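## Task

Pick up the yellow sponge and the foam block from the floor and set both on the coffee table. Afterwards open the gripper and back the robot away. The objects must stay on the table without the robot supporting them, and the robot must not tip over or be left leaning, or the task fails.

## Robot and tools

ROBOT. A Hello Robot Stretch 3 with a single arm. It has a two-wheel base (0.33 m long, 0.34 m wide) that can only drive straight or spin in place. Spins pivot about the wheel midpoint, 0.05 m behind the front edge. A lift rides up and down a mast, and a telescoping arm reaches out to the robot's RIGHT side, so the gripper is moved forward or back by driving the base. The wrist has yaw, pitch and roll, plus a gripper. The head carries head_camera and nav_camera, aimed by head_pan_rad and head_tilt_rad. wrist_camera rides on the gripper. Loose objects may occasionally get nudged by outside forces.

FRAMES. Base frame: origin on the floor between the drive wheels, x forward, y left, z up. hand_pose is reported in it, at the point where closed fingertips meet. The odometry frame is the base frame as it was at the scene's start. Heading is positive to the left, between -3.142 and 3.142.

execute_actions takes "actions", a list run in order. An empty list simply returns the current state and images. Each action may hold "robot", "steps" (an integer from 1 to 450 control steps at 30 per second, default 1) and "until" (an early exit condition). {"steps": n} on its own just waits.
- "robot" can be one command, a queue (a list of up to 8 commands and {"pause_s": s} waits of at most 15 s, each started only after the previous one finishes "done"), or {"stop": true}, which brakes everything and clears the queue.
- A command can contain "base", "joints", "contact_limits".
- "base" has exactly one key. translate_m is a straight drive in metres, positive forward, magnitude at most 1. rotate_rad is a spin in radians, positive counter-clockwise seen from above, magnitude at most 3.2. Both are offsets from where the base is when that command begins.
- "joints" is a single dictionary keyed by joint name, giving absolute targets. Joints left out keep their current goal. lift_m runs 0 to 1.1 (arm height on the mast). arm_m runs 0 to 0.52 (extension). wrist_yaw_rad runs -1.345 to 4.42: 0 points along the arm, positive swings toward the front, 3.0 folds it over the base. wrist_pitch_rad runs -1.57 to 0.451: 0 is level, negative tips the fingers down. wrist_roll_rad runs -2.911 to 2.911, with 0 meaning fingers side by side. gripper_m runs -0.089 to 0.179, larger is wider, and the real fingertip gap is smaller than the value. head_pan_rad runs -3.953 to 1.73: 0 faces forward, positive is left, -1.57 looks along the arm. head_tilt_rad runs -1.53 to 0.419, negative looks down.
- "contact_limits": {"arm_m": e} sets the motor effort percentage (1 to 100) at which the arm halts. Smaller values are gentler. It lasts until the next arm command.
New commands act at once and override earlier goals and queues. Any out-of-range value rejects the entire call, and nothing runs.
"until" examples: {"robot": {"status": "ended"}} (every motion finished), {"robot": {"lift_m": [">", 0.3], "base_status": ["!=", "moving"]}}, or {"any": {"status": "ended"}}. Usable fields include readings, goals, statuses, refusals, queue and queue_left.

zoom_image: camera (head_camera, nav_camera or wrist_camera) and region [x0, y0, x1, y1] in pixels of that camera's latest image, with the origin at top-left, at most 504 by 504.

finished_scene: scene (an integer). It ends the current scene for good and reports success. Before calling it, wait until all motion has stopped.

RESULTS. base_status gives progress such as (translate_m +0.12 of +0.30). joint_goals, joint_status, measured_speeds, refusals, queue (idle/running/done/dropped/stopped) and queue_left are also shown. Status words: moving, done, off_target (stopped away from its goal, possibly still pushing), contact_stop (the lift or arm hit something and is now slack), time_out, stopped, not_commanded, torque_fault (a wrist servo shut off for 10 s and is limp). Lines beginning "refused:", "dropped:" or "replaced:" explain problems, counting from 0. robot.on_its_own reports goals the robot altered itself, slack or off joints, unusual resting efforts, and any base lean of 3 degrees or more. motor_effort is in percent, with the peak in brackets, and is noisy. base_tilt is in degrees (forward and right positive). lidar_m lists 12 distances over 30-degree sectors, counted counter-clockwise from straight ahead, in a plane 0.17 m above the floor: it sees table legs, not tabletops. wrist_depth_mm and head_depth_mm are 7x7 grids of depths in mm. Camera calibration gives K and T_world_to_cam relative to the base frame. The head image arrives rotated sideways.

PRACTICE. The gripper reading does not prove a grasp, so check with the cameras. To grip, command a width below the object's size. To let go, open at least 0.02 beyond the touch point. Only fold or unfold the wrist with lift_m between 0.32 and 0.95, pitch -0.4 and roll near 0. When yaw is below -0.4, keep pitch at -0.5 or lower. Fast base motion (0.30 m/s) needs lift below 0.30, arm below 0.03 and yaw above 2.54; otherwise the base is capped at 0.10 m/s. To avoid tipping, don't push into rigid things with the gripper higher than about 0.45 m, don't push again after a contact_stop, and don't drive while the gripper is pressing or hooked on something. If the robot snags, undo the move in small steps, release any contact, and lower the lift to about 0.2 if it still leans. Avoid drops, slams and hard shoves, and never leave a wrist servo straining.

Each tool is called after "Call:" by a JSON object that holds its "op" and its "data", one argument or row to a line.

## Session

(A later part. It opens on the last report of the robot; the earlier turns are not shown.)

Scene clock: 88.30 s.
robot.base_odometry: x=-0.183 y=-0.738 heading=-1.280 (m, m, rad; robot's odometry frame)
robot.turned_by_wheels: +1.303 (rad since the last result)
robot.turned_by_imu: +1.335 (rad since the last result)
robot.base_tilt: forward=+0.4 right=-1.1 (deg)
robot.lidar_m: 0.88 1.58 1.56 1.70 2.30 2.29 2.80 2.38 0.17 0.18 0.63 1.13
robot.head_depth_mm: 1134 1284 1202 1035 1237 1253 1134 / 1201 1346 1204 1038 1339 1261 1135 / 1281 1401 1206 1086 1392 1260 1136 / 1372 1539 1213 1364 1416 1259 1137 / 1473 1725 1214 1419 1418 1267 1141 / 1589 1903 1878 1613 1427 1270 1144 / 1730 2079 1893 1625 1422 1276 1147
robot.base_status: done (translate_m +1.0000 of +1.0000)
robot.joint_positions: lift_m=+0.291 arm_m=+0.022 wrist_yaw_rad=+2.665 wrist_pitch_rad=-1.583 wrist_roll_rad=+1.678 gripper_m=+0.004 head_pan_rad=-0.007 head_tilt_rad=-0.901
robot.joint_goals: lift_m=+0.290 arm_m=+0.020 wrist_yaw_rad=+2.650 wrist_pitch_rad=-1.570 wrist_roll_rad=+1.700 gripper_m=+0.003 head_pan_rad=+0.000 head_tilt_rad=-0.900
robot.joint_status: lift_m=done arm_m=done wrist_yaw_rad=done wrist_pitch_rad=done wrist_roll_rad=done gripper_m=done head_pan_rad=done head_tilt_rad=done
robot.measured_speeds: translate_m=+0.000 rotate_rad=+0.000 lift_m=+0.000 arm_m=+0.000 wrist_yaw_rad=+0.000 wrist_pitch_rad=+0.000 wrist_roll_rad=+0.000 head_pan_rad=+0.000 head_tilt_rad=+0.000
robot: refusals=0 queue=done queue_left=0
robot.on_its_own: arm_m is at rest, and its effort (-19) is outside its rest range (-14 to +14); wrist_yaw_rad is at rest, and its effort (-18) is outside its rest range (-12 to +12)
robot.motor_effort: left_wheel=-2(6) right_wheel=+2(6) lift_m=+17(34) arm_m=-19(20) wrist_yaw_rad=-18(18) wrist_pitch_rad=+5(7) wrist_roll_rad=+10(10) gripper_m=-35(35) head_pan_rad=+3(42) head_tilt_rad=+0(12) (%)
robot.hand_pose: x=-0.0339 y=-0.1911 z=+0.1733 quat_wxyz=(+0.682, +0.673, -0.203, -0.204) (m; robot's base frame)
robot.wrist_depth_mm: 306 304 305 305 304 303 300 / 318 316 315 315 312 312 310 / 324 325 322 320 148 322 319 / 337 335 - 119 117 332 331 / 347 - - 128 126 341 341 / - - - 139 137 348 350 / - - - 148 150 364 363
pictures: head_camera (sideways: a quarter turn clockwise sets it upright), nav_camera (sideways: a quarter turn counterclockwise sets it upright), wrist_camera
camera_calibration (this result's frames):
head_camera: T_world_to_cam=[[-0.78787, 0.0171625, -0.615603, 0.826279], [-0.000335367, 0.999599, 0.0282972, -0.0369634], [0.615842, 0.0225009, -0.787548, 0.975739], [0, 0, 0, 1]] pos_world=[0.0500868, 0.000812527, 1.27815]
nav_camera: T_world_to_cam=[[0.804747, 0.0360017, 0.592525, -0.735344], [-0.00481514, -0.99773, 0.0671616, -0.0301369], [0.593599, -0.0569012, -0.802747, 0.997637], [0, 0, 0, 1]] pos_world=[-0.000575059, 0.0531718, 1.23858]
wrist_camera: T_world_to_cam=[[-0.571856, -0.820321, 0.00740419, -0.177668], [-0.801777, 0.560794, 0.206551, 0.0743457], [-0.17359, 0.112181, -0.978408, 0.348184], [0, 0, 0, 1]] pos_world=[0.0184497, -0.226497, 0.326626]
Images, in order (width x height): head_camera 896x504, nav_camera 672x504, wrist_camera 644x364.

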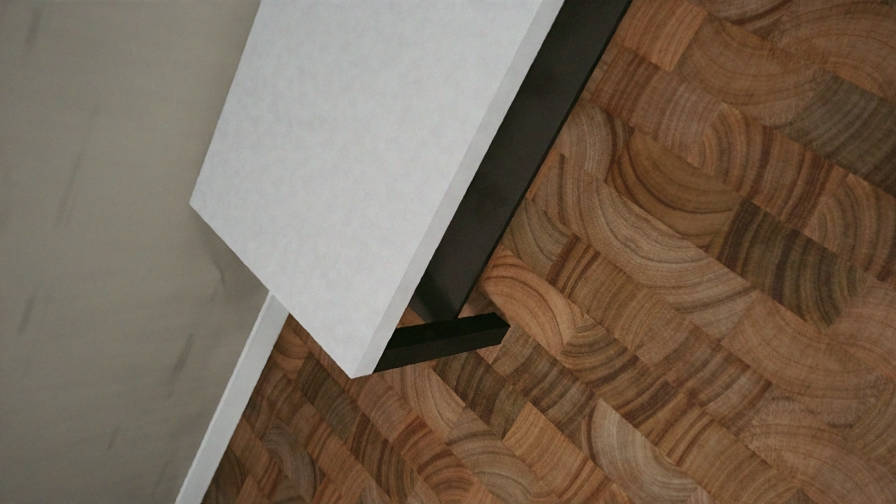

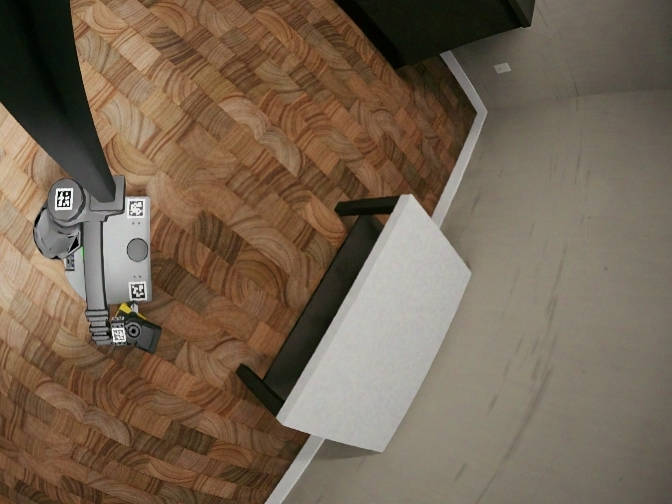

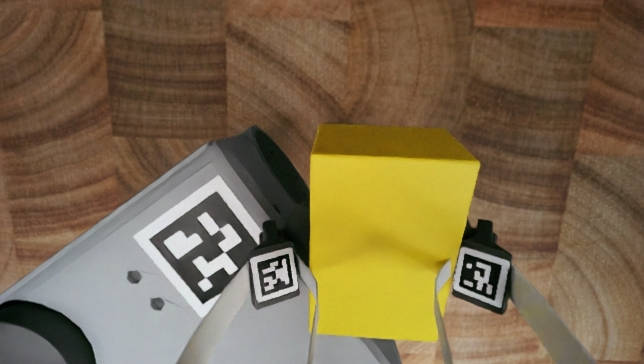

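Call:
{"op": "execute_actions", "data": {
  "actions": [
    {"robot":[{"joints":{"lift_m":0.66,"arm_m":0.04,"head_pan_rad":-1.57,"head_tilt_rad":-1.0},"base":{"translate_m":0.22}},{"base":{"rotate_rad":0.95}}],"steps":450,"until":{"robot":{"status":"ended"}}}
  ]
}}

Scene clock: 101.37 s.
robot.base_odometry: x=-0.120 y=-0.949 heading=-0.330 (m, m, rad; robot's odometry frame)
robot.turned_by_wheels: +0.950 (rad since the last result)
robot.turned_by_imu: +0.970 (rad since the last result)
robot.base_tilt: forward=+0.3 right=-1.1 (deg)
robot.lidar_m: 1.43 1.50 2.12 2.45 2.89 2.57 2.26 1.40 0.53 1.02 1.06 0.67
robot.head_depth_mm: 981 1159 1113 972 973 - - / 982 1158 1097 974 919 1208 - / 985 1157 1099 978 915 933 - / 983 1160 1104 979 918 1199 1152 / 987 1165 1107 981 1210 1234 1126 / 985 1163 1113 988 1220 1234 1128 / 989 1166 1114 986 1222 1242 1130
robot.base_status: done (rotate_rad +0.9499 of +0.9500)
robot.joint_positions: lift_m=+0.660 arm_m=+0.040 wrist_yaw_rad=+2.653 wrist_pitch_rad=-1.570 wrist_roll_rad=+1.697 gripper_m=+0.004 head_pan_rad=-1.563 head_tilt_rad=-0.988
robot.joint_goals: lift_m=+0.660 arm_m=+0.040 wrist_yaw_rad=+2.650 wrist_pitch_rad=-1.570 wrist_roll_rad=+1.700 gripper_m=+0.003 head_pan_rad=-1.570 head_tilt_rad=-1.000
robot.joint_status: lift_m=done arm_m=done wrist_yaw_rad=done wrist_pitch_rad=done wrist_roll_rad=done gripper_m=done head_pan_rad=done head_tilt_rad=done
robot.measured_speeds: translate_m=+0.000 rotate_rad=+0.000 lift_m=+0.000 arm_m=+0.000 wrist_yaw_rad=+0.000 wrist_pitch_rad=+0.000 wrist_roll_rad=+0.000 head_pan_rad=+0.000 head_tilt_rad=+0.000
robot: refusals=0 queue=done queue_left=0
robot.motor_effort: left_wheel=-2(7) right_wheel=+1(6) lift_m=+34(36) arm_m=+3(20) wrist_yaw_rad=-4(19) wrist_pitch_rad=+1(5) wrist_roll_rad=+2(9) gripper_m=-20(36) head_pan_rad=-3(43) head_tilt_rad=-4(10) (%)
robot.hand_pose: x=-0.0326 y=-0.2060 z=+0.5423 quat_wxyz=(+0.674, +0.674, -0.214, -0.213) (m; robot's base frame)
robot.wrist_depth_mm: 666 649 650 651 633 504 236 / 683 668 670 672 661 515 263 / 718 697 701 673 691 669 519 / 730 734 711 118 122 696 532 / 748 740 - 128 130 709 439 / 773 776 - 139 142 734 737 / 811 794 807 153 788 760 760
pictures: head_camera (sideways: a quarter turn clockwise sets it upright), nav_camera (sideways: a quarter turn counterclockwise sets it upright), wrist_camera
camera_calibration (this result's frames):
head_camera: T_world_to_cam=[[0.00550314, 0.838568, -0.54477, 0.729157], [0.999511, 0.0121597, 0.0288143, -0.0437325], [0.030787, -0.544662, -0.838091, 1.04502], [0, 0, 0, 1]] pos_world=[0.00752553, -0.0417353, 1.2743]
nav_camera: T_world_to_cam=[[0.0478818, -0.852613, 0.520344, -0.636692], [-0.997654, -0.015301, 0.0667319, -0.0235136], [-0.0489347, -0.522318, -0.851345, 1.06473], [0, 0, 0, 1]] pos_world=[0.0591298, 0.0129172, 1.23932]
wrist_camera: T_world_to_cam=[[-0.59606, -0.802919, -0.00579579, -0.181948], [-0.786044, 0.582029, 0.20827, 0.0115107], [-0.163851, 0.128697, -0.978054, 0.714674], [0, 0, 0, 1]] pos_world=[0.017696, -0.244765, 0.695538]
Images, in order (width x height): head_camera 896x504, nav_camera 672x504, wrist_camera 644x364.

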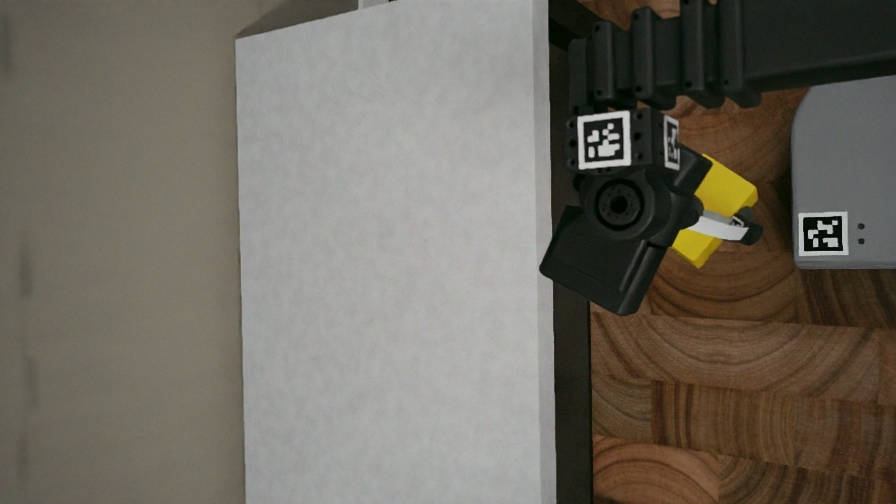

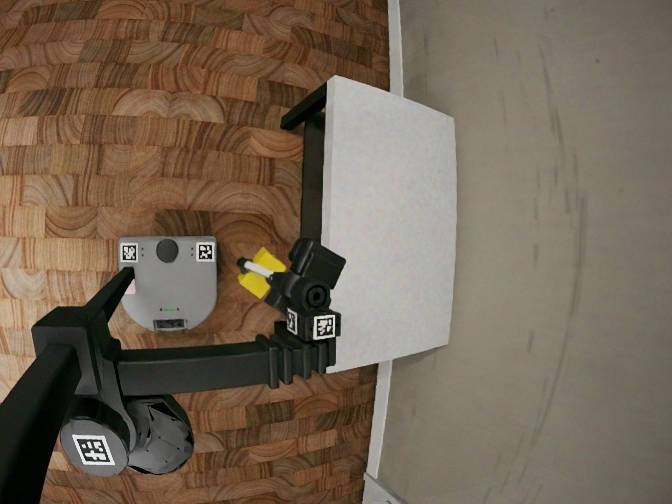

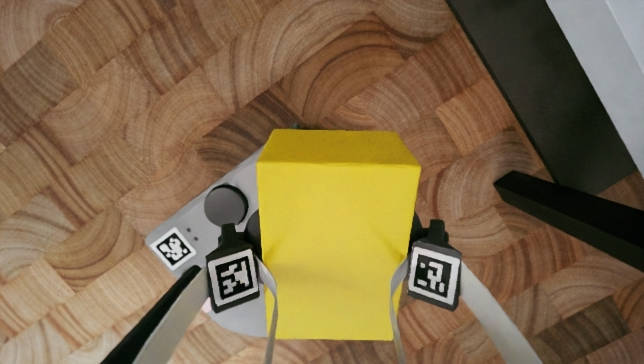

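Call:
{"op": "execute_actions", "data": {
  "actions": [
    {"robot":{"joints":{"arm_m":0.42},"base":{"translate_m":0.06}},"steps":450,"until":{"robot":{"arm_m":[">",0.36]}}},
    {"robot":{"joints":{"lift_m":0.615}},"steps":450,"until":{"robot":{"status":"ended"}}}
  ]
}}

Scene clock: 108.13 s.
robot.base_odometry: x=-0.063 y=-0.968 heading=-0.330 (m, m, rad; robot's odometry frame)
robot.turned_by_wheels: +0.000 (rad since the last result)
robot.turned_by_imu: +0.000 (rad since the last result)
robot.base_tilt: forward=+0.3 right=-0.9 (deg)
robot.lidar_m: 1.37 1.44 2.03 2.44 2.88 2.63 2.33 1.41 0.56 1.02 0.63 0.62
robot.head_depth_mm: 983 1156 1092 970 1160 1237 - / 984 1146 1104 - 1289 1214 - / 986 1132 1071 958 1208 1230 - / 986 1135 1067 949 1214 1230 1153 / 988 1166 1107 980 1217 1231 1129 / 989 1166 1110 984 1218 1234 1134 / 988 1172 1115 984 1223 1235 1132
robot.base_status: done (translate_m +0.0600 of +0.0600)
robot.joint_positions: lift_m=+0.615 arm_m=+0.420 wrist_yaw_rad=+2.653 wrist_pitch_rad=-1.569 wrist_roll_rad=+1.697 gripper_m=+0.004 head_pan_rad=-1.563 head_tilt_rad=-0.988
robot.joint_goals: lift_m=+0.615 arm_m=+0.420 wrist_yaw_rad=+2.650 wrist_pitch_rad=-1.570 wrist_roll_rad=+1.700 gripper_m=+0.003 head_pan_rad=-1.570 head_tilt_rad=-1.000
robot.joint_status: lift_m=done arm_m=done wrist_yaw_rad=done wrist_pitch_rad=done wrist_roll_rad=done gripper_m=done head_pan_rad=done head_tilt_rad=done
robot.measured_speeds: translate_m=+0.000 rotate_rad=+0.000 lift_m=+0.000 arm_m=+0.000 wrist_yaw_rad=+0.000 wrist_pitch_rad=+0.000 wrist_roll_rad=+0.000 head_pan_rad=+0.000 head_tilt_rad=+0.000
robot: refusals=0 queue=done queue_left=0
robot.motor_effort: left_wheel=-2(5) right_wheel=+2(4) lift_m=+28(34) arm_m=+3(6) wrist_yaw_rad=-3(3) wrist_pitch_rad=+0(0) wrist_roll_rad=+1(2) gripper_m=-21(20) head_pan_rad=-2(3) head_tilt_rad=-5(4) (%)
robot.hand_pose: x=-0.0326 y=-0.5860 z=+0.4975 quat_wxyz=(+0.674, +0.674, -0.215, -0.214) (m; robot's base frame)
robot.wrist_depth_mm: 191 189 187 185 184 181 180 / 195 193 193 191 188 185 184 / 202 201 199 193 194 192 190 / 209 207 205 119 123 199 196 / 720 215 212 128 130 205 203 / 725 223 217 139 142 212 211 / - - 228 153 223 219 219
pictures: head_camera (sideways: a quarter turn clockwise sets it upright), nav_camera (sideways: a quarter turn counterclockwise sets it upright), wrist_camera
camera_calibration (this result's frames):
head_camera: T_world_to_cam=[[0.00553953, 0.838567, -0.54477, 0.729156], [0.999511, 0.0121163, 0.0288143, -0.0437325], [0.0307633, -0.544663, -0.838091, 1.04502], [0, 0, 0, 1]] pos_world=[0.00752372, -0.0417353, 1.2743]
nav_camera: T_world_to_cam=[[0.0478448, -0.852615, 0.520344, -0.636692], [-0.997654, -0.0152577, 0.0667319, -0.0235136], [-0.0489574, -0.522316, -0.851345, 1.06473], [0, 0, 0, 1]] pos_world=[0.0591304, 0.0129149, 1.23932]
wrist_camera: T_world_to_cam=[[-0.597024, -0.802201, -0.00597675, -0.486781], [-0.785362, 0.58294, 0.208297, 0.242528], [-0.163612, 0.129052, -0.978047, 0.719989], [0, 0, 0, 1]] pos_world=[0.0176511, -0.624792, 0.650756]
Images, in order (width x height): head_camera 896x504, nav_camera 672x504, wrist_camera 644x364.

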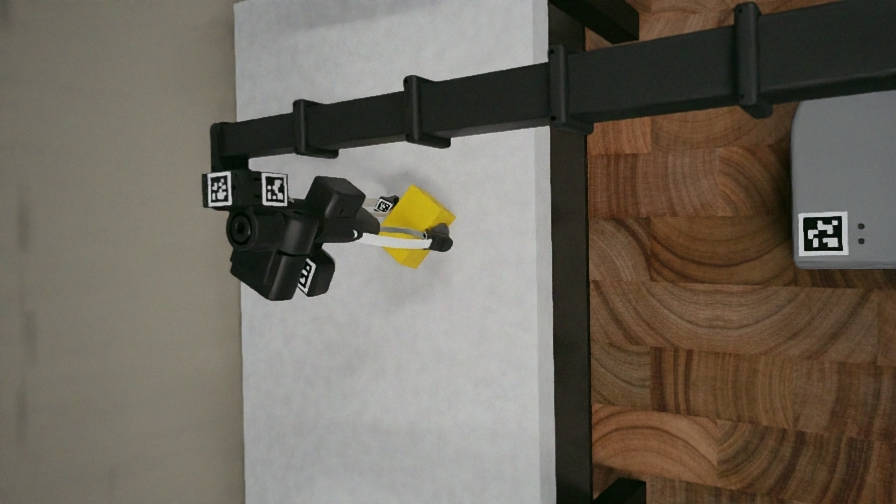

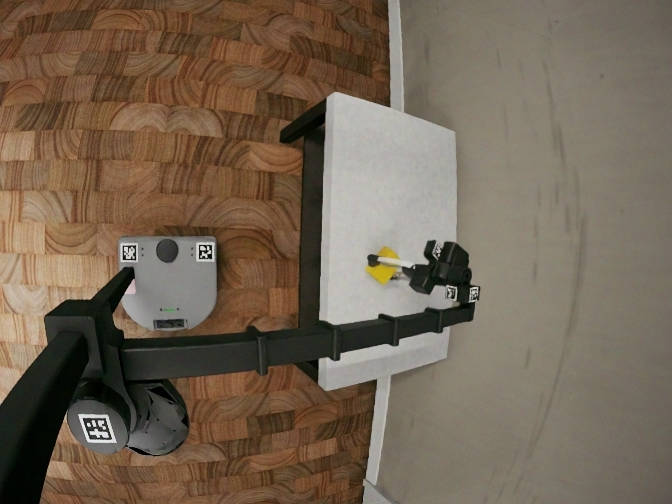

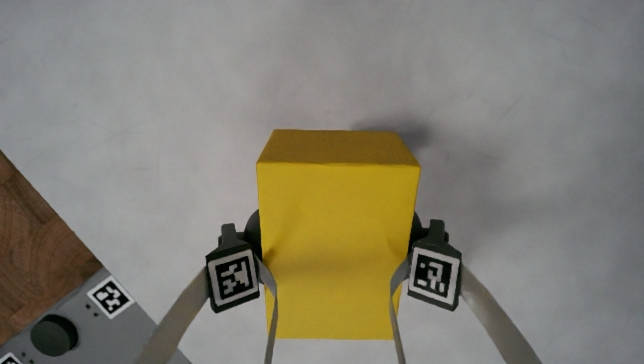

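Call:
{"op": "execute_actions", "data": {
  "actions": [
    {"robot":[{"joints":{"lift_m":0.598}},{"joints":{"gripper_m":0.12}},{"joints":{"lift_m":0.67}}],"steps":450,"until":{"robot":{"status":"ended"}}},
    {"robot":{"joints":{"arm_m":0.02,"head_pan_rad":-2.2,"head_tilt_rad":-0.9},"base":{"translate_m":-1.0}},"steps":450,"until":{"robot":{"arm_m":["<",0.12]}}},
    {"robot":{"joints":{"lift_m":0.29,"wrist_pitch_rad":-0.5,"wrist_roll_rad":0,"gripper_m":0.04}},"steps":450,"until":{"robot":{"lift_m":["<",0.295]}}},
    {"robot":{"base":{"translate_m":-0.7}},"steps":450,"until":{"robot":{"status":"ended"}}}
  ]
}}

Scene clock: 128.07 s.
robot.base_odometry: x=-1.311 y=-0.540 heading=-0.330 (m, m, rad; robot's odometry frame)
robot.turned_by_wheels: +0.000 (rad since the last result)
robot.turned_by_imu: -0.004 (rad since the last result)
robot.base_tilt: forward=+0.5 right=-1.2 (deg)
robot.lidar_m: 1.82 2.82 2.62 2.79 1.61 1.48 1.00 1.32 0.99 0.95 1.03 1.01
robot.head_depth_mm: 1413 1704 1843 1597 1400 1255 1141 / 1277 1544 1776 1597 1402 1257 1155 / 1178 1372 1653 1603 1413 1259 1173 / 1094 1269 1501 1609 1414 1263 - / 1023 1169 1370 1562 1424 1268 1176 / 961 1092 1264 1486 1420 1270 1159 / 907 1023 1166 1355 1426 1272 1149
robot.base_status: done (translate_m -0.7000 of -0.7000)
robot.joint_positions: lift_m=+0.290 arm_m=+0.020 wrist_yaw_rad=+2.653 wrist_pitch_rad=-0.519 wrist_roll_rad=+0.004 gripper_m=+0.040 head_pan_rad=-2.193 head_tilt_rad=-0.902
robot.joint_goals: lift_m=+0.290 arm_m=+0.020 wrist_yaw_rad=+2.650 wrist_pitch_rad=-0.500 wrist_roll_rad=+0.000 gripper_m=+0.040 head_pan_rad=-2.200 head_tilt_rad=-0.900
robot.joint_status: lift_m=done arm_m=done wrist_yaw_rad=done wrist_pitch_rad=done wrist_roll_rad=done gripper_m=done head_pan_rad=done head_tilt_rad=done
robot.measured_speeds: translate_m=+0.000 rotate_rad=+0.000 lift_m=+0.000 arm_m=+0.000 wrist_yaw_rad=+0.000 wrist_pitch_rad=+0.000 wrist_roll_rad=+0.000 head_pan_rad=+0.000 head_tilt_rad=+0.000
robot: refusals=0 queue=done queue_left=0
robot.motor_effort: left_wheel=-2(9) right_wheel=+1(4) lift_m=+28(35) arm_m=-3(4) wrist_yaw_rad=-3(3) wrist_pitch_rad=+7(7) wrist_roll_rad=-1(2) gripper_m=+0(86) head_pan_rad=-3(33) head_tilt_rad=+0(7) (%)
robot.hand_pose: x=+0.0776 y=+0.0206 z=+0.2808 quat_wxyz=(+0.342, +0.708, +0.010, +0.618) (m; robot's base frame)
robot.wrist_depth_mm: - - - - - - - / - - - 978 963 937 894 / 867 823 804 766 745 744 720 / - 667 637 631 611 598 585 / - 544 553 523 524 510 500 / 465 - - 455 433 443 430 / - - - 402 397 395 385
pictures: head_camera (sideways: a quarter turn clockwise sets it upright), nav_camera (sideways: a quarter turn counterclockwise sets it upright), wrist_camera
camera_calibration (this result's frames):
head_camera: T_world_to_cam=[[0.469094, 0.63371, -0.615112, 0.817972], [0.816371, -0.576834, 0.0283016, -0.0419511], [-0.336882, -0.515436, -0.787932, 0.982049], [0, 0, 0, 1]] pos_world=[-0.0186226, -0.0363729, 1.27812]
nav_camera: T_world_to_cam=[[-0.435419, -0.678172, 0.592024, -0.727126], [-0.811906, 0.579912, 0.0671603, -0.025212], [-0.388868, -0.451425, -0.803117, 1.00411], [0, 0, 0, 1]] pos_world=[0.0533922, -0.0252151, 1.23859]
wrist_camera: T_world_to_cam=[[0.878184, -0.477613, -0.0260461, -0.051278], [-0.335851, -0.576924, -0.744556, 0.277129], [0.340583, 0.662604, -0.667052, 0.310282], [0, 0, 0, 1]] pos_world=[0.0324289, -0.0702029, 0.411977]
Images, in order (width x height): head_camera 896x504, nav_camera 672x504, wrist_camera 644x364.

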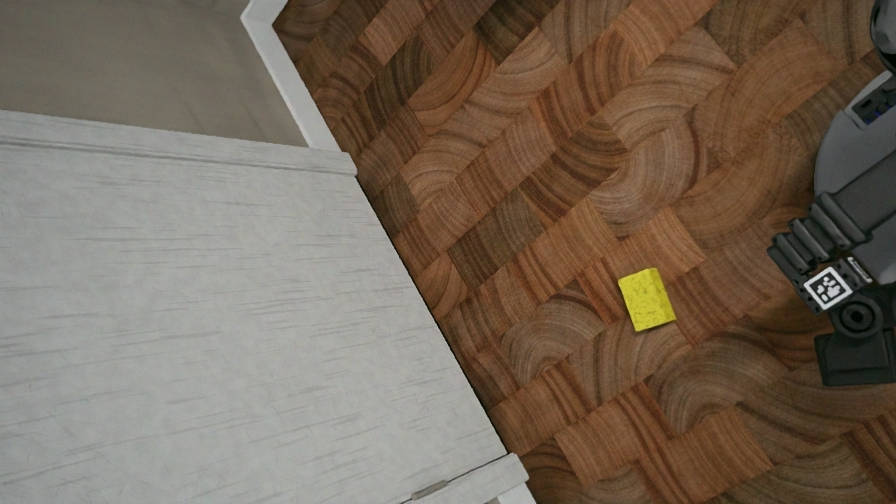

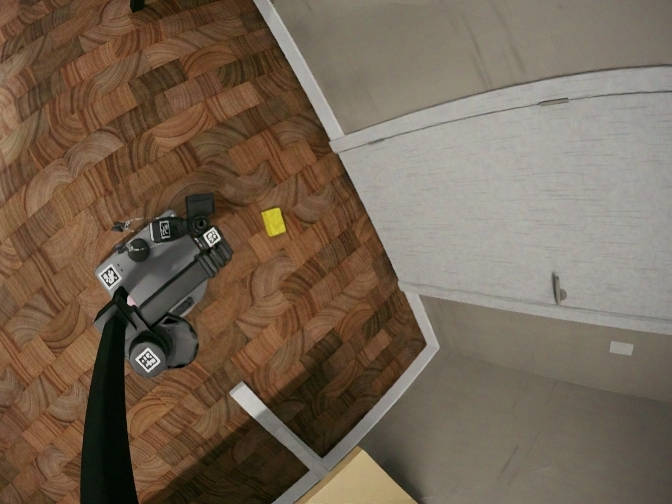

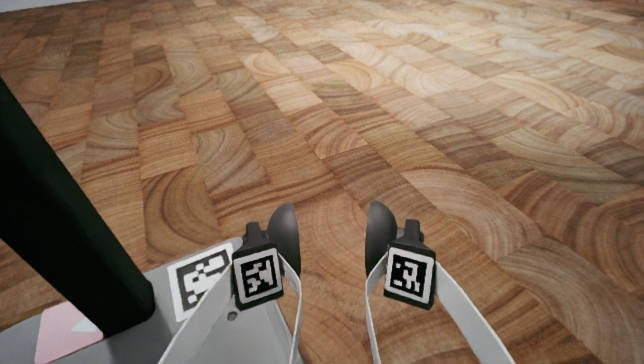

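Call:
{"op": "execute_actions", "data": {
  "actions": [
    {"robot":{"joints":{"arm_m":0.34,"head_pan_rad":-1.57,"head_tilt_rad":-1.2},"base":{"translate_m":-0.215}},"steps":450,"until":{"robot":{"arm_m":[">",0.13]}}},
    {"robot":{"joints":{"wrist_pitch_rad":-1.57,"wrist_roll_rad":1.38,"gripper_m":0.14}},"steps":450,"until":{"robot":{"status":"ended"}}}
  ]
}}

Scene clock: 138.53 s.
robot.base_odometry: x=-1.515 y=-0.471 heading=-0.330 (m, m, rad; robot's odometry frame)
robot.turned_by_wheels: +0.000 (rad since the last result)
robot.turned_by_imu: -0.001 (rad since the last result)
robot.base_tilt: forward=+0.3 right=-1.1 (deg)
robot.lidar_m: 2.04 3.06 2.70 2.80 1.70 1.26 0.79 1.28 0.99 0.95 1.02 1.21
robot.head_depth_mm: 1071 1335 1452 1349 1264 1195 - / 1067 1328 1451 1351 1265 - - / 1067 1326 1478 1362 1273 - - / 1065 1326 1489 1340 1273 - 1106 / 1049 1337 1470 1362 1273 1200 1128 / 1087 1348 1470 1365 1276 1198 1131 / 1082 1346 1471 1367 1279 1204 1133
robot.base_status: done (translate_m -0.2150 of -0.2150)
robot.joint_positions: lift_m=+0.290 arm_m=+0.340 wrist_yaw_rad=+2.653 wrist_pitch_rad=-1.561 wrist_roll_rad=+1.377 gripper_m=+0.140 head_pan_rad=-1.576 head_tilt_rad=-1.185
robot.joint_goals: lift_m=+0.290 arm_m=+0.340 wrist_yaw_rad=+2.650 wrist_pitch_rad=-1.570 wrist_roll_rad=+1.380 gripper_m=+0.140 head_pan_rad=-1.570 head_tilt_rad=-1.200
robot.joint_status: lift_m=done arm_m=done wrist_yaw_rad=done wrist_pitch_rad=done wrist_roll_rad=done gripper_m=done head_pan_rad=done head_tilt_rad=done
robot.measured_speeds: translate_m=+0.000 rotate_rad=+0.000 lift_m=+0.000 arm_m=+0.000 wrist_yaw_rad=+0.000 wrist_pitch_rad=+0.000 wrist_roll_rad=+0.000 head_pan_rad=+0.000 head_tilt_rad=+0.000
robot: refusals=0 queue=done queue_left=0
robot.motor_effort: left_wheel=-1(9) right_wheel=+1(5) lift_m=+28(28) arm_m=+3(6) wrist_yaw_rad=-3(3) wrist_pitch_rad=-3(7) wrist_roll_rad=+2(2) gripper_m=+0(89) head_pan_rad=+2(33) head_tilt_rad=-5(18) (%)
robot.hand_pose: x=-0.0315 y=-0.5040 z=+0.1723 quat_wxyz=(+0.696, +0.702, -0.105, -0.103) (m; robot's base frame)
robot.wrist_depth_mm: 311 311 303 302 296 295 293 / 325 321 314 312 306 302 298 / 333 325 322 279 316 311 307 / 348 342 337 287 327 321 318 / 355 350 347 344 338 332 330 / 370 - 359 353 353 - 337 / - 379 369 368 362 360 353
pictures: head_camera (sideways: a quarter turn clockwise sets it upright), nav_camera (sideways: a quarter turn counterclockwise sets it upright), wrist_camera
camera_calibration (this result's frames):
head_camera: T_world_to_cam=[[0.016984, 0.928831, -0.370115, 0.501588], [0.999552, -0.00665147, 0.0291756, -0.0441957], [0.0246374, -0.370445, -0.928528, 1.16257], [0, 0, 0, 1]] pos_world=[0.00701427, -0.035518, 1.26641]
nav_camera: T_world_to_cam=[[0.0362409, -0.938514, 0.343335, -0.406064], [-0.997841, -0.0151536, 0.063905, -0.0198154], [-0.054773, -0.344909, -0.937037, 1.1761], [0, 0, 0, 1]] pos_world=[0.0593619, 0.0242509, 1.24273]
wrist_camera: T_world_to_cam=[[-0.313719, -0.949409, -0.0142566, -0.486169], [-0.929924, 0.304177, 0.206683, 0.118586], [-0.19189, 0.0780982, -0.978304, 0.365004], [0, 0, 0, 1]] pos_world=[0.0277961, -0.526151, 0.325644]
Images, in order (width x height): head_camera 896x504, nav_camera 672x504, wrist_camera 644x364.

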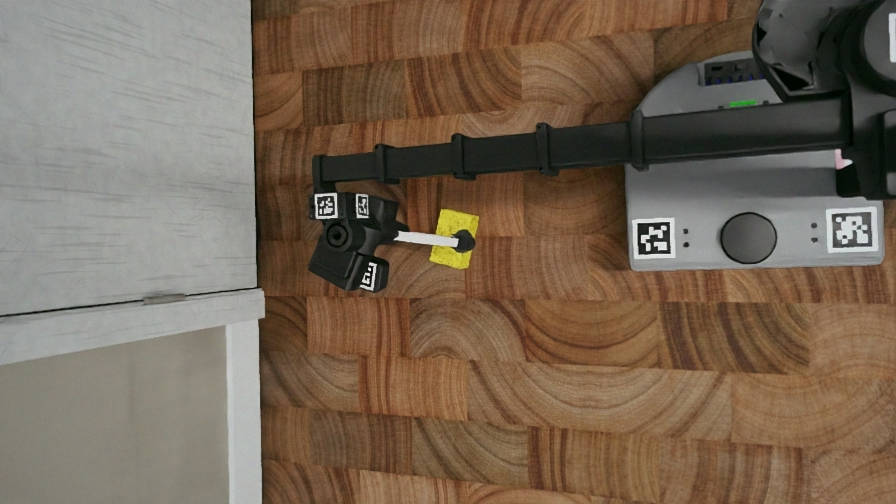

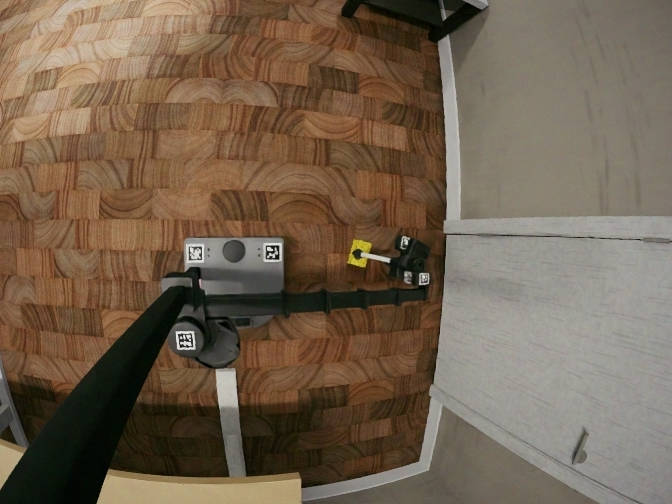

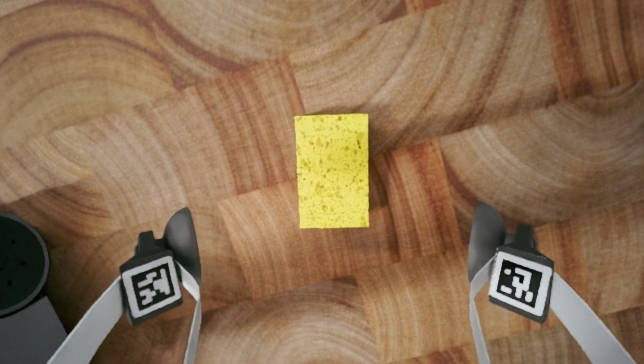

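Call:
{"op": "execute_actions", "data": {
  "actions": [
    {"robot":[{"joints":{"lift_m":0.144},"base":{"translate_m":0.012}},{"joints":{"gripper_m":0.005}},{"joints":{"lift_m":0.67,"arm_m":0.42,"head_pan_rad":-1.2,"head_tilt_rad":-1.0},"base":{"translate_m":1.0}}],"steps":450,"until":{"robot":{"lift_m":[">",0.3]}}}
  ]
}}

Call:
{"op": "execute_actions", "data": {
  "actions": [
    {"steps":450,"until":{"robot":{"translate_m":[">",0.4]}}},
    {"robot":{"base":{"translate_m":0.9}},"steps":450,"until":{"robot":{"status":"ended"}}}
  ]
}}

Scene clock: 149.60 s.
robot.base_odometry: x=-1.373 y=-0.519 heading=-0.330 (m, m, rad; robot's odometry frame)
robot.turned_by_wheels: +0.000 (rad since the last result)
robot.turned_by_imu: +0.000 (rad since the last result)
robot.base_tilt: forward=+0.5 right=-3.1 (deg)
robot.lidar_m: 1.89 2.89 2.64 2.79 1.91 1.42 0.93 1.36 0.99 0.54 1.02 1.07
robot.head_depth_mm: 918 1061 1253 1436 1350 1214 1116 / 951 1112 1346 1489 1303 1238 - / 987 1163 1415 1495 1345 1221 - / 1025 1217 1492 1498 1344 1225 1138 / 1065 1276 1570 1510 1349 1229 1126 / 1112 1344 1616 1511 1356 1235 1132 / 1163 1409 1653 1507 1360 1233 1132
robot.base_status: moving (translate_m +0.1380 of +1.0000)
robot.joint_positions: lift_m=+0.302 arm_m=+0.420 wrist_yaw_rad=+2.653 wrist_pitch_rad=-1.561 wrist_roll_rad=+1.377 gripper_m=+0.006 head_pan_rad=-1.207 head_tilt_rad=-1.001
robot.joint_goals: lift_m=+0.670 arm_m=+0.420 wrist_yaw_rad=+2.650 wrist_pitch_rad=-1.570 wrist_roll_rad=+1.380 gripper_m=+0.005 head_pan_rad=-1.200 head_tilt_rad=-1.000
robot.joint_status: lift_m=moving arm_m=moving wrist_yaw_rad=done wrist_pitch_rad=done wrist_roll_rad=done gripper_m=done head_pan_rad=done head_tilt_rad=done
robot.measured_speeds: translate_m=+0.100 rotate_rad=+0.000 lift_m=+0.110 arm_m=+0.000 wrist_yaw_rad=+0.000 wrist_pitch_rad=+0.000 wrist_roll_rad=+0.000 head_pan_rad=+0.000 head_tilt_rad=+0.000
robot: refusals=0 queue=running queue_left=0
robot.motor_effort: left_wheel=-1(3) right_wheel=+2(5) lift_m=+34(34) arm_m=+0(0) wrist_yaw_rad=-3(3) wrist_pitch_rad=-2(3) wrist_roll_rad=+1(1) gripper_m=-20(99) head_pan_rad=+4(25) head_tilt_rad=+0(15) (%)
robot.hand_pose: x=-0.0315 y=-0.5840 z=+0.1844 quat_wxyz=(+0.697, +0.702, -0.105, -0.103) (m; robot's base frame)
robot.wrist_depth_mm: 324 318 314 313 310 306 301 / 336 332 326 324 319 317 312 / 344 344 336 326 328 328 320 / 357 352 348 133 332 332 332 / 366 365 354 137 137 346 340 / 384 376 370 142 141 356 351 / 398 393 384 148 365 368 369
pictures: head_camera (sideways: a quarter turn clockwise sets it upright), nav_camera (sideways: a quarter turn counterclockwise sets it upright), wrist_camera
camera_calibration (this result's frames):
head_camera: T_world_to_cam=[[-0.289868, 0.794329, -0.533871, 0.71676], [0.932608, 0.359734, 0.0288726, -0.0433998], [0.214986, -0.489523, -0.845073, 1.05297], [0, 0, 0, 1]] pos_world=[0.0218673, -0.0382789, 1.27375]
nav_camera: T_world_to_cam=[[0.344686, -0.788572, 0.50926, -0.624064], [-0.929331, -0.363186, 0.0666247, -0.0237898], [0.132418, -0.496236, -0.85803, 1.07231], [0, 0, 0, 1]] pos_world=[0.0510041, 0.0313616, 1.23947]
wrist_camera: T_world_to_cam=[[-0.313866, -0.949362, -0.0141032, -0.561995], [-0.929862, 0.304349, 0.206711, 0.140526], [-0.191951, 0.0779936, -0.9783, 0.382945], [0, 0, 0, 1]] pos_world=[0.0277853, -0.606173, 0.337661]
Images, in order (width x height): head_camera 896x504, nav_camera 672x504, wrist_camera 644x364.

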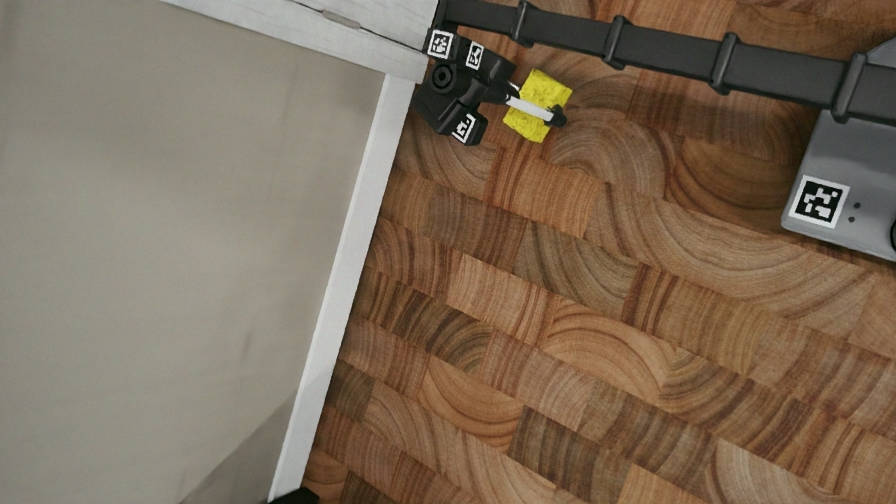

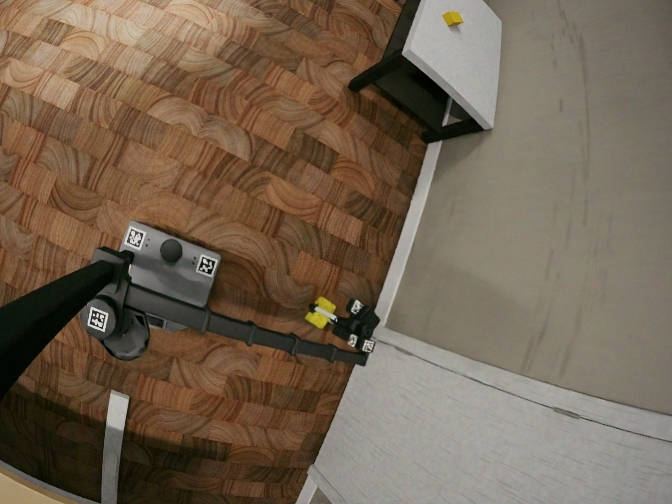

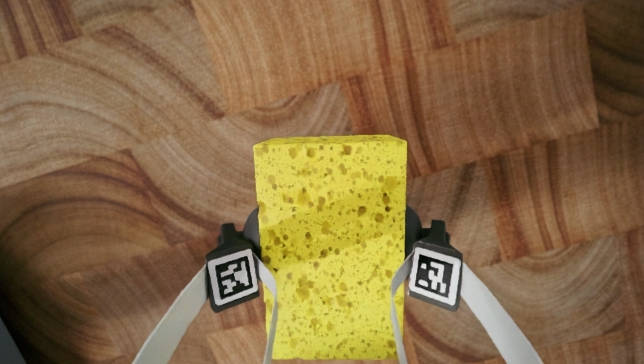

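Scene clock: 162.23 s.
robot.base_odometry: x=-0.272 y=-0.896 heading=-0.330 (m, m, rad; robot's odometry frame)
robot.turned_by_wheels: +0.000 (rad since the last result)
robot.turned_by_imu: -0.001 (rad since the last result)
robot.base_tilt: forward=+0.4 right=-1.0 (deg)
robot.lidar_m: 1.59 1.67 2.85 2.47 2.89 2.44 2.11 1.40 0.45 0.94 1.06 0.79
robot.head_depth_mm: 949 1063 1043 932 903 1206 1130 / 980 1138 1065 951 1161 1219 1146 / 1020 1168 1084 967 1203 1225 - / 1061 1201 1091 954 1292 1226 1135 / 1101 1225 1093 984 1330 1227 1127 / 1148 1253 1097 1008 1355 1233 1129 / 1201 1373 1098 1026 1359 1237 1129
robot.base_status: done (translate_m +0.9000 of +0.9000)
robot.joint_positions: lift_m=+0.670 arm_m=+0.420 wrist_yaw_rad=+2.653 wrist_pitch_rad=-1.561 wrist_roll_rad=+1.377 gripper_m=+0.006 head_pan_rad=-1.207 head_tilt_rad=-1.001
robot.joint_goals: lift_m=+0.670 arm_m=+0.420 wrist_yaw_rad=+2.650 wrist_pitch_rad=-1.570 wrist_roll_rad=+1.380 gripper_m=+0.005 head_pan_rad=-1.200 head_tilt_rad=-1.000
robot.joint_status: lift_m=done arm_m=done wrist_yaw_rad=done wrist_pitch_rad=done wrist_roll_rad=done gripper_m=done head_pan_rad=done head_tilt_rad=done
robot.measured_speeds: translate_m=+0.000 rotate_rad=+0.000 lift_m=+0.000 arm_m=+0.000 wrist_yaw_rad=+0.000 wrist_pitch_rad=+0.000 wrist_roll_rad=+0.000 head_pan_rad=+0.000 head_tilt_rad=+0.000
robot: refusals=0 queue=done queue_left=0
robot.motor_effort: left_wheel=-2(1) right_wheel=+1(3) lift_m=+33(33) arm_m=+3(7) wrist_yaw_rad=-4(3) wrist_pitch_rad=-3(2) wrist_roll_rad=+2(2) gripper_m=-21(21) head_pan_rad=+4(3) head_tilt_rad=+0(1) (%)
robot.hand_pose: x=-0.0315 y=-0.5841 z=+0.5521 quat_wxyz=(+0.697, +0.702, -0.105, -0.103) (m; robot's base frame)
robot.wrist_depth_mm: 680 241 238 236 232 233 228 / 685 250 246 244 240 237 235 / 729 258 255 248 246 246 241 / 750 266 261 133 253 254 251 / - 273 270 138 137 263 257 / - - 281 142 142 268 264 / - 827 293 148 278 776 678
pictures: head_camera (sideways: a quarter turn clockwise sets it upright), nav_camera (sideways: a quarter turn counterclockwise sets it upright), wrist_camera
camera_calibration (this result's frames):
head_camera: T_world_to_cam=[[-0.289868, 0.794328, -0.533873, 0.716763], [0.932608, 0.359735, 0.0288726, -0.0433998], [0.214987, -0.489525, -0.845072, 1.05297], [0, 0, 0, 1]] pos_world=[0.0218674, -0.0382789, 1.27375]
nav_camera: T_world_to_cam=[[0.344686, -0.78857, 0.509262, -0.624067], [-0.929331, -0.363186, 0.0666248, -0.0237898], [0.132419, -0.496238, -0.858028, 1.07231], [0, 0, 0, 1]] pos_world=[0.0510042, 0.0313614, 1.23947]
wrist_camera: T_world_to_cam=[[-0.313866, -0.949362, -0.0141033, -0.556811], [-0.929862, 0.304348, 0.206711, 0.0645037], [-0.191951, 0.0779937, -0.9783, 0.742741], [0, 0, 0, 1]] pos_world=[0.0277853, -0.606176, 0.705437]
Images, in order (width x height): head_camera 896x504, nav_camera 672x504, wrist_camera 644x364.

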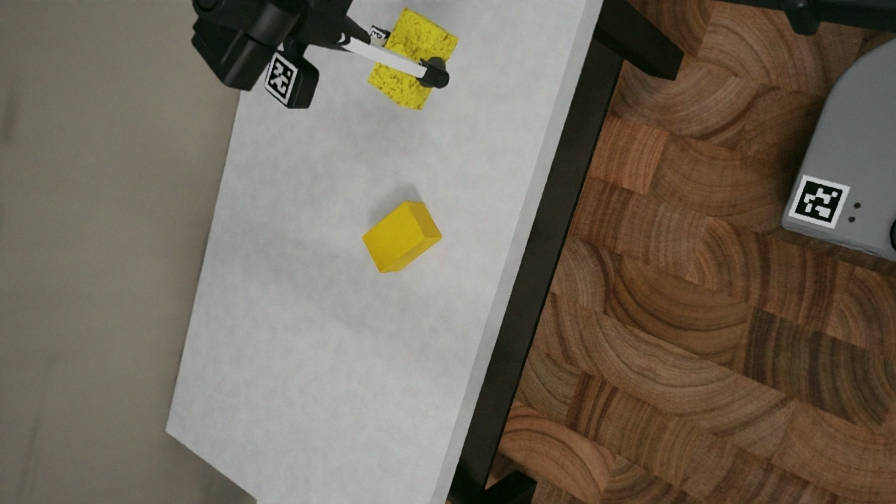

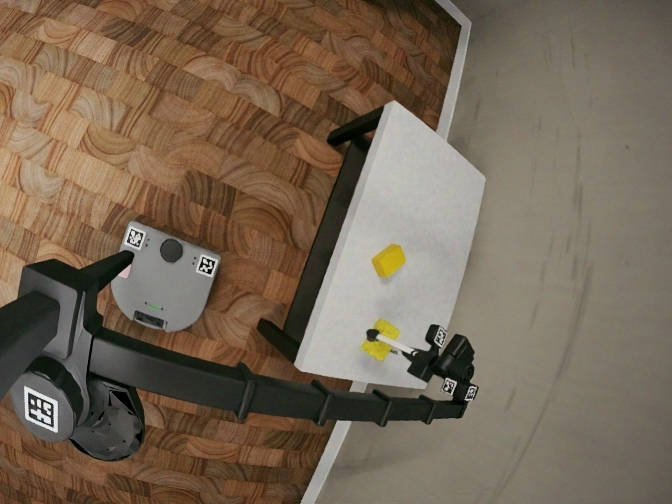

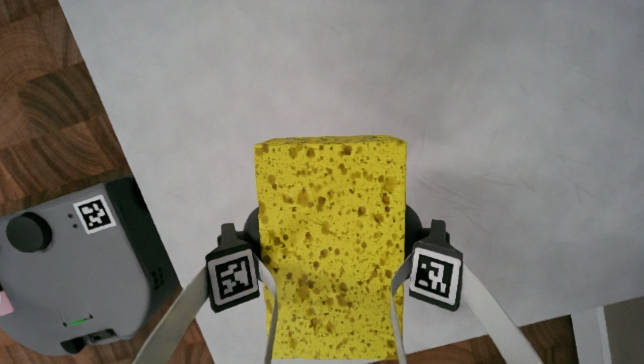

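Call:
{"op": "execute_actions", "data": {
  "actions": [
    {"robot":[{"joints":{"lift_m":0.597,"head_pan_rad":-1.5},"base":{"translate_m":0.03}},{"joints":{"gripper_m":0.12}},{"joints":{"lift_m":0.67}},{"joints":{"arm_m":0.05}}],"steps":450,"until":{"robot":{"status":"ended"}}}
  ]
}}

Scene clock: 172.23 s.
robot.base_odometry: x=-0.244 y=-0.906 heading=-0.330 (m, m, rad; robot's odometry frame)
robot.turned_by_wheels: +0.000 (rad since the last result)
robot.turned_by_imu: +0.000 (rad since the last result)
robot.base_tilt: forward=+0.3 right=-1.0 (deg)
robot.lidar_m: 1.56 1.64 2.85 2.47 2.88 2.47 2.13 1.40 0.46 0.95 1.06 0.77
robot.head_depth_mm: 964 1138 1380 1458 1366 - - / 971 1148 1084 965 - 1216 - / 981 1163 1089 943 - 1208 - / 989 1170 1092 960 - 1228 1133 / 995 1172 1096 954 1207 1229 1130 / 1007 1183 1096 975 1304 1234 1128 / 1010 1189 1103 978 1297 1236 1131
robot.base_status: done (translate_m +0.0300 of +0.0300)
robot.joint_positions: lift_m=+0.670 arm_m=+0.050 wrist_yaw_rad=+2.653 wrist_pitch_rad=-1.561 wrist_roll_rad=+1.377 gripper_m=+0.120 head_pan_rad=-1.493 head_tilt_rad=-1.001
robot.joint_goals: lift_m=+0.670 arm_m=+0.050 wrist_yaw_rad=+2.650 wrist_pitch_rad=-1.570 wrist_roll_rad=+1.380 gripper_m=+0.120 head_pan_rad=-1.500 head_tilt_rad=-1.000
robot.joint_status: lift_m=done arm_m=done wrist_yaw_rad=done wrist_pitch_rad=done wrist_roll_rad=done gripper_m=done head_pan_rad=done head_tilt_rad=done
robot.measured_speeds: translate_m=+0.000 rotate_rad=+0.000 lift_m=+0.000 arm_m=+0.000 wrist_yaw_rad=+0.000 wrist_pitch_rad=+0.000 wrist_roll_rad=+0.000 head_pan_rad=+0.000 head_tilt_rad=+0.000
robot: refusals=0 queue=done queue_left=0
robot.motor_effort: left_wheel=-2(2) right_wheel=+1(6) lift_m=+33(35) arm_m=-3(2) wrist_yaw_rad=-4(3) wrist_pitch_rad=-3(2) wrist_roll_rad=+2(2) gripper_m=+0(86) head_pan_rad=-3(23) head_tilt_rad=-1(0) (%)
robot.hand_pose: x=-0.0315 y=-0.2146 z=+0.5521 quat_wxyz=(+0.697, +0.702, -0.105, -0.103) (m; robot's base frame)
robot.wrist_depth_mm: 667 667 668 646 647 510 232 / 694 688 688 677 664 514 244 / 724 714 701 689 689 537 258 / 739 728 - 723 708 541 276 / 774 781 - 758 736 432 294 / 788 805 - 773 758 - 325 / 842 809 778 782 780 769 767
pictures: head_camera (sideways: a quarter turn clockwise sets it upright), nav_camera (sideways: a quarter turn counterclockwise sets it upright), wrist_camera
camera_calibration (this result's frames):
head_camera: T_world_to_cam=[[-0.05392, 0.843731, -0.534051, 0.715555], [0.996219, 0.0819397, 0.0288717, -0.0437866], [0.0681199, -0.530475, -0.844959, 1.05372], [0, 0, 0, 1]] pos_world=[0.0104247, -0.0411785, 1.27375]
nav_camera: T_world_to_cam=[[0.108135, -0.853683, 0.509443, -0.62286], [-0.994051, -0.0861553, 0.0666266, -0.0233974], [-0.0129867, -0.513617, -0.857921, 1.07306], [0, 0, 0, 1]] pos_world=[0.0580303, 0.0174018, 1.23947]
wrist_camera: T_world_to_cam=[[-0.314008, -0.949318, -0.0139426, -0.206193], [-0.929801, 0.304516, 0.20674, -0.0479232], [-0.192016, 0.0778816, -0.978297, 0.713897], [0, 0, 0, 1]] pos_world=[0.0277743, -0.236749, 0.705436]
Images, in order (width x height): head_camera 896x504, nav_camera 672x504, wrist_camera 644x364.

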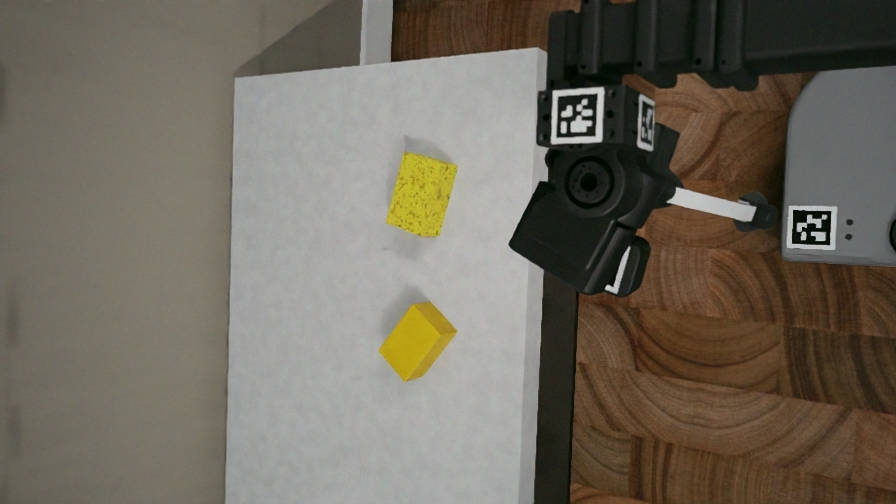

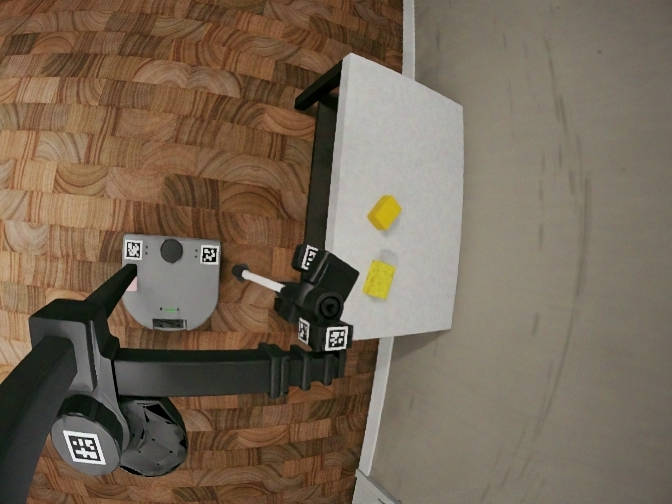

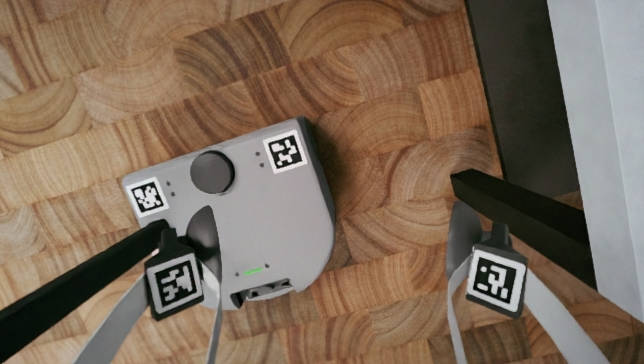

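Call:
{"op": "finished_scene", "data": {
  "scene": 1
}}

The scene is finished: the task was done.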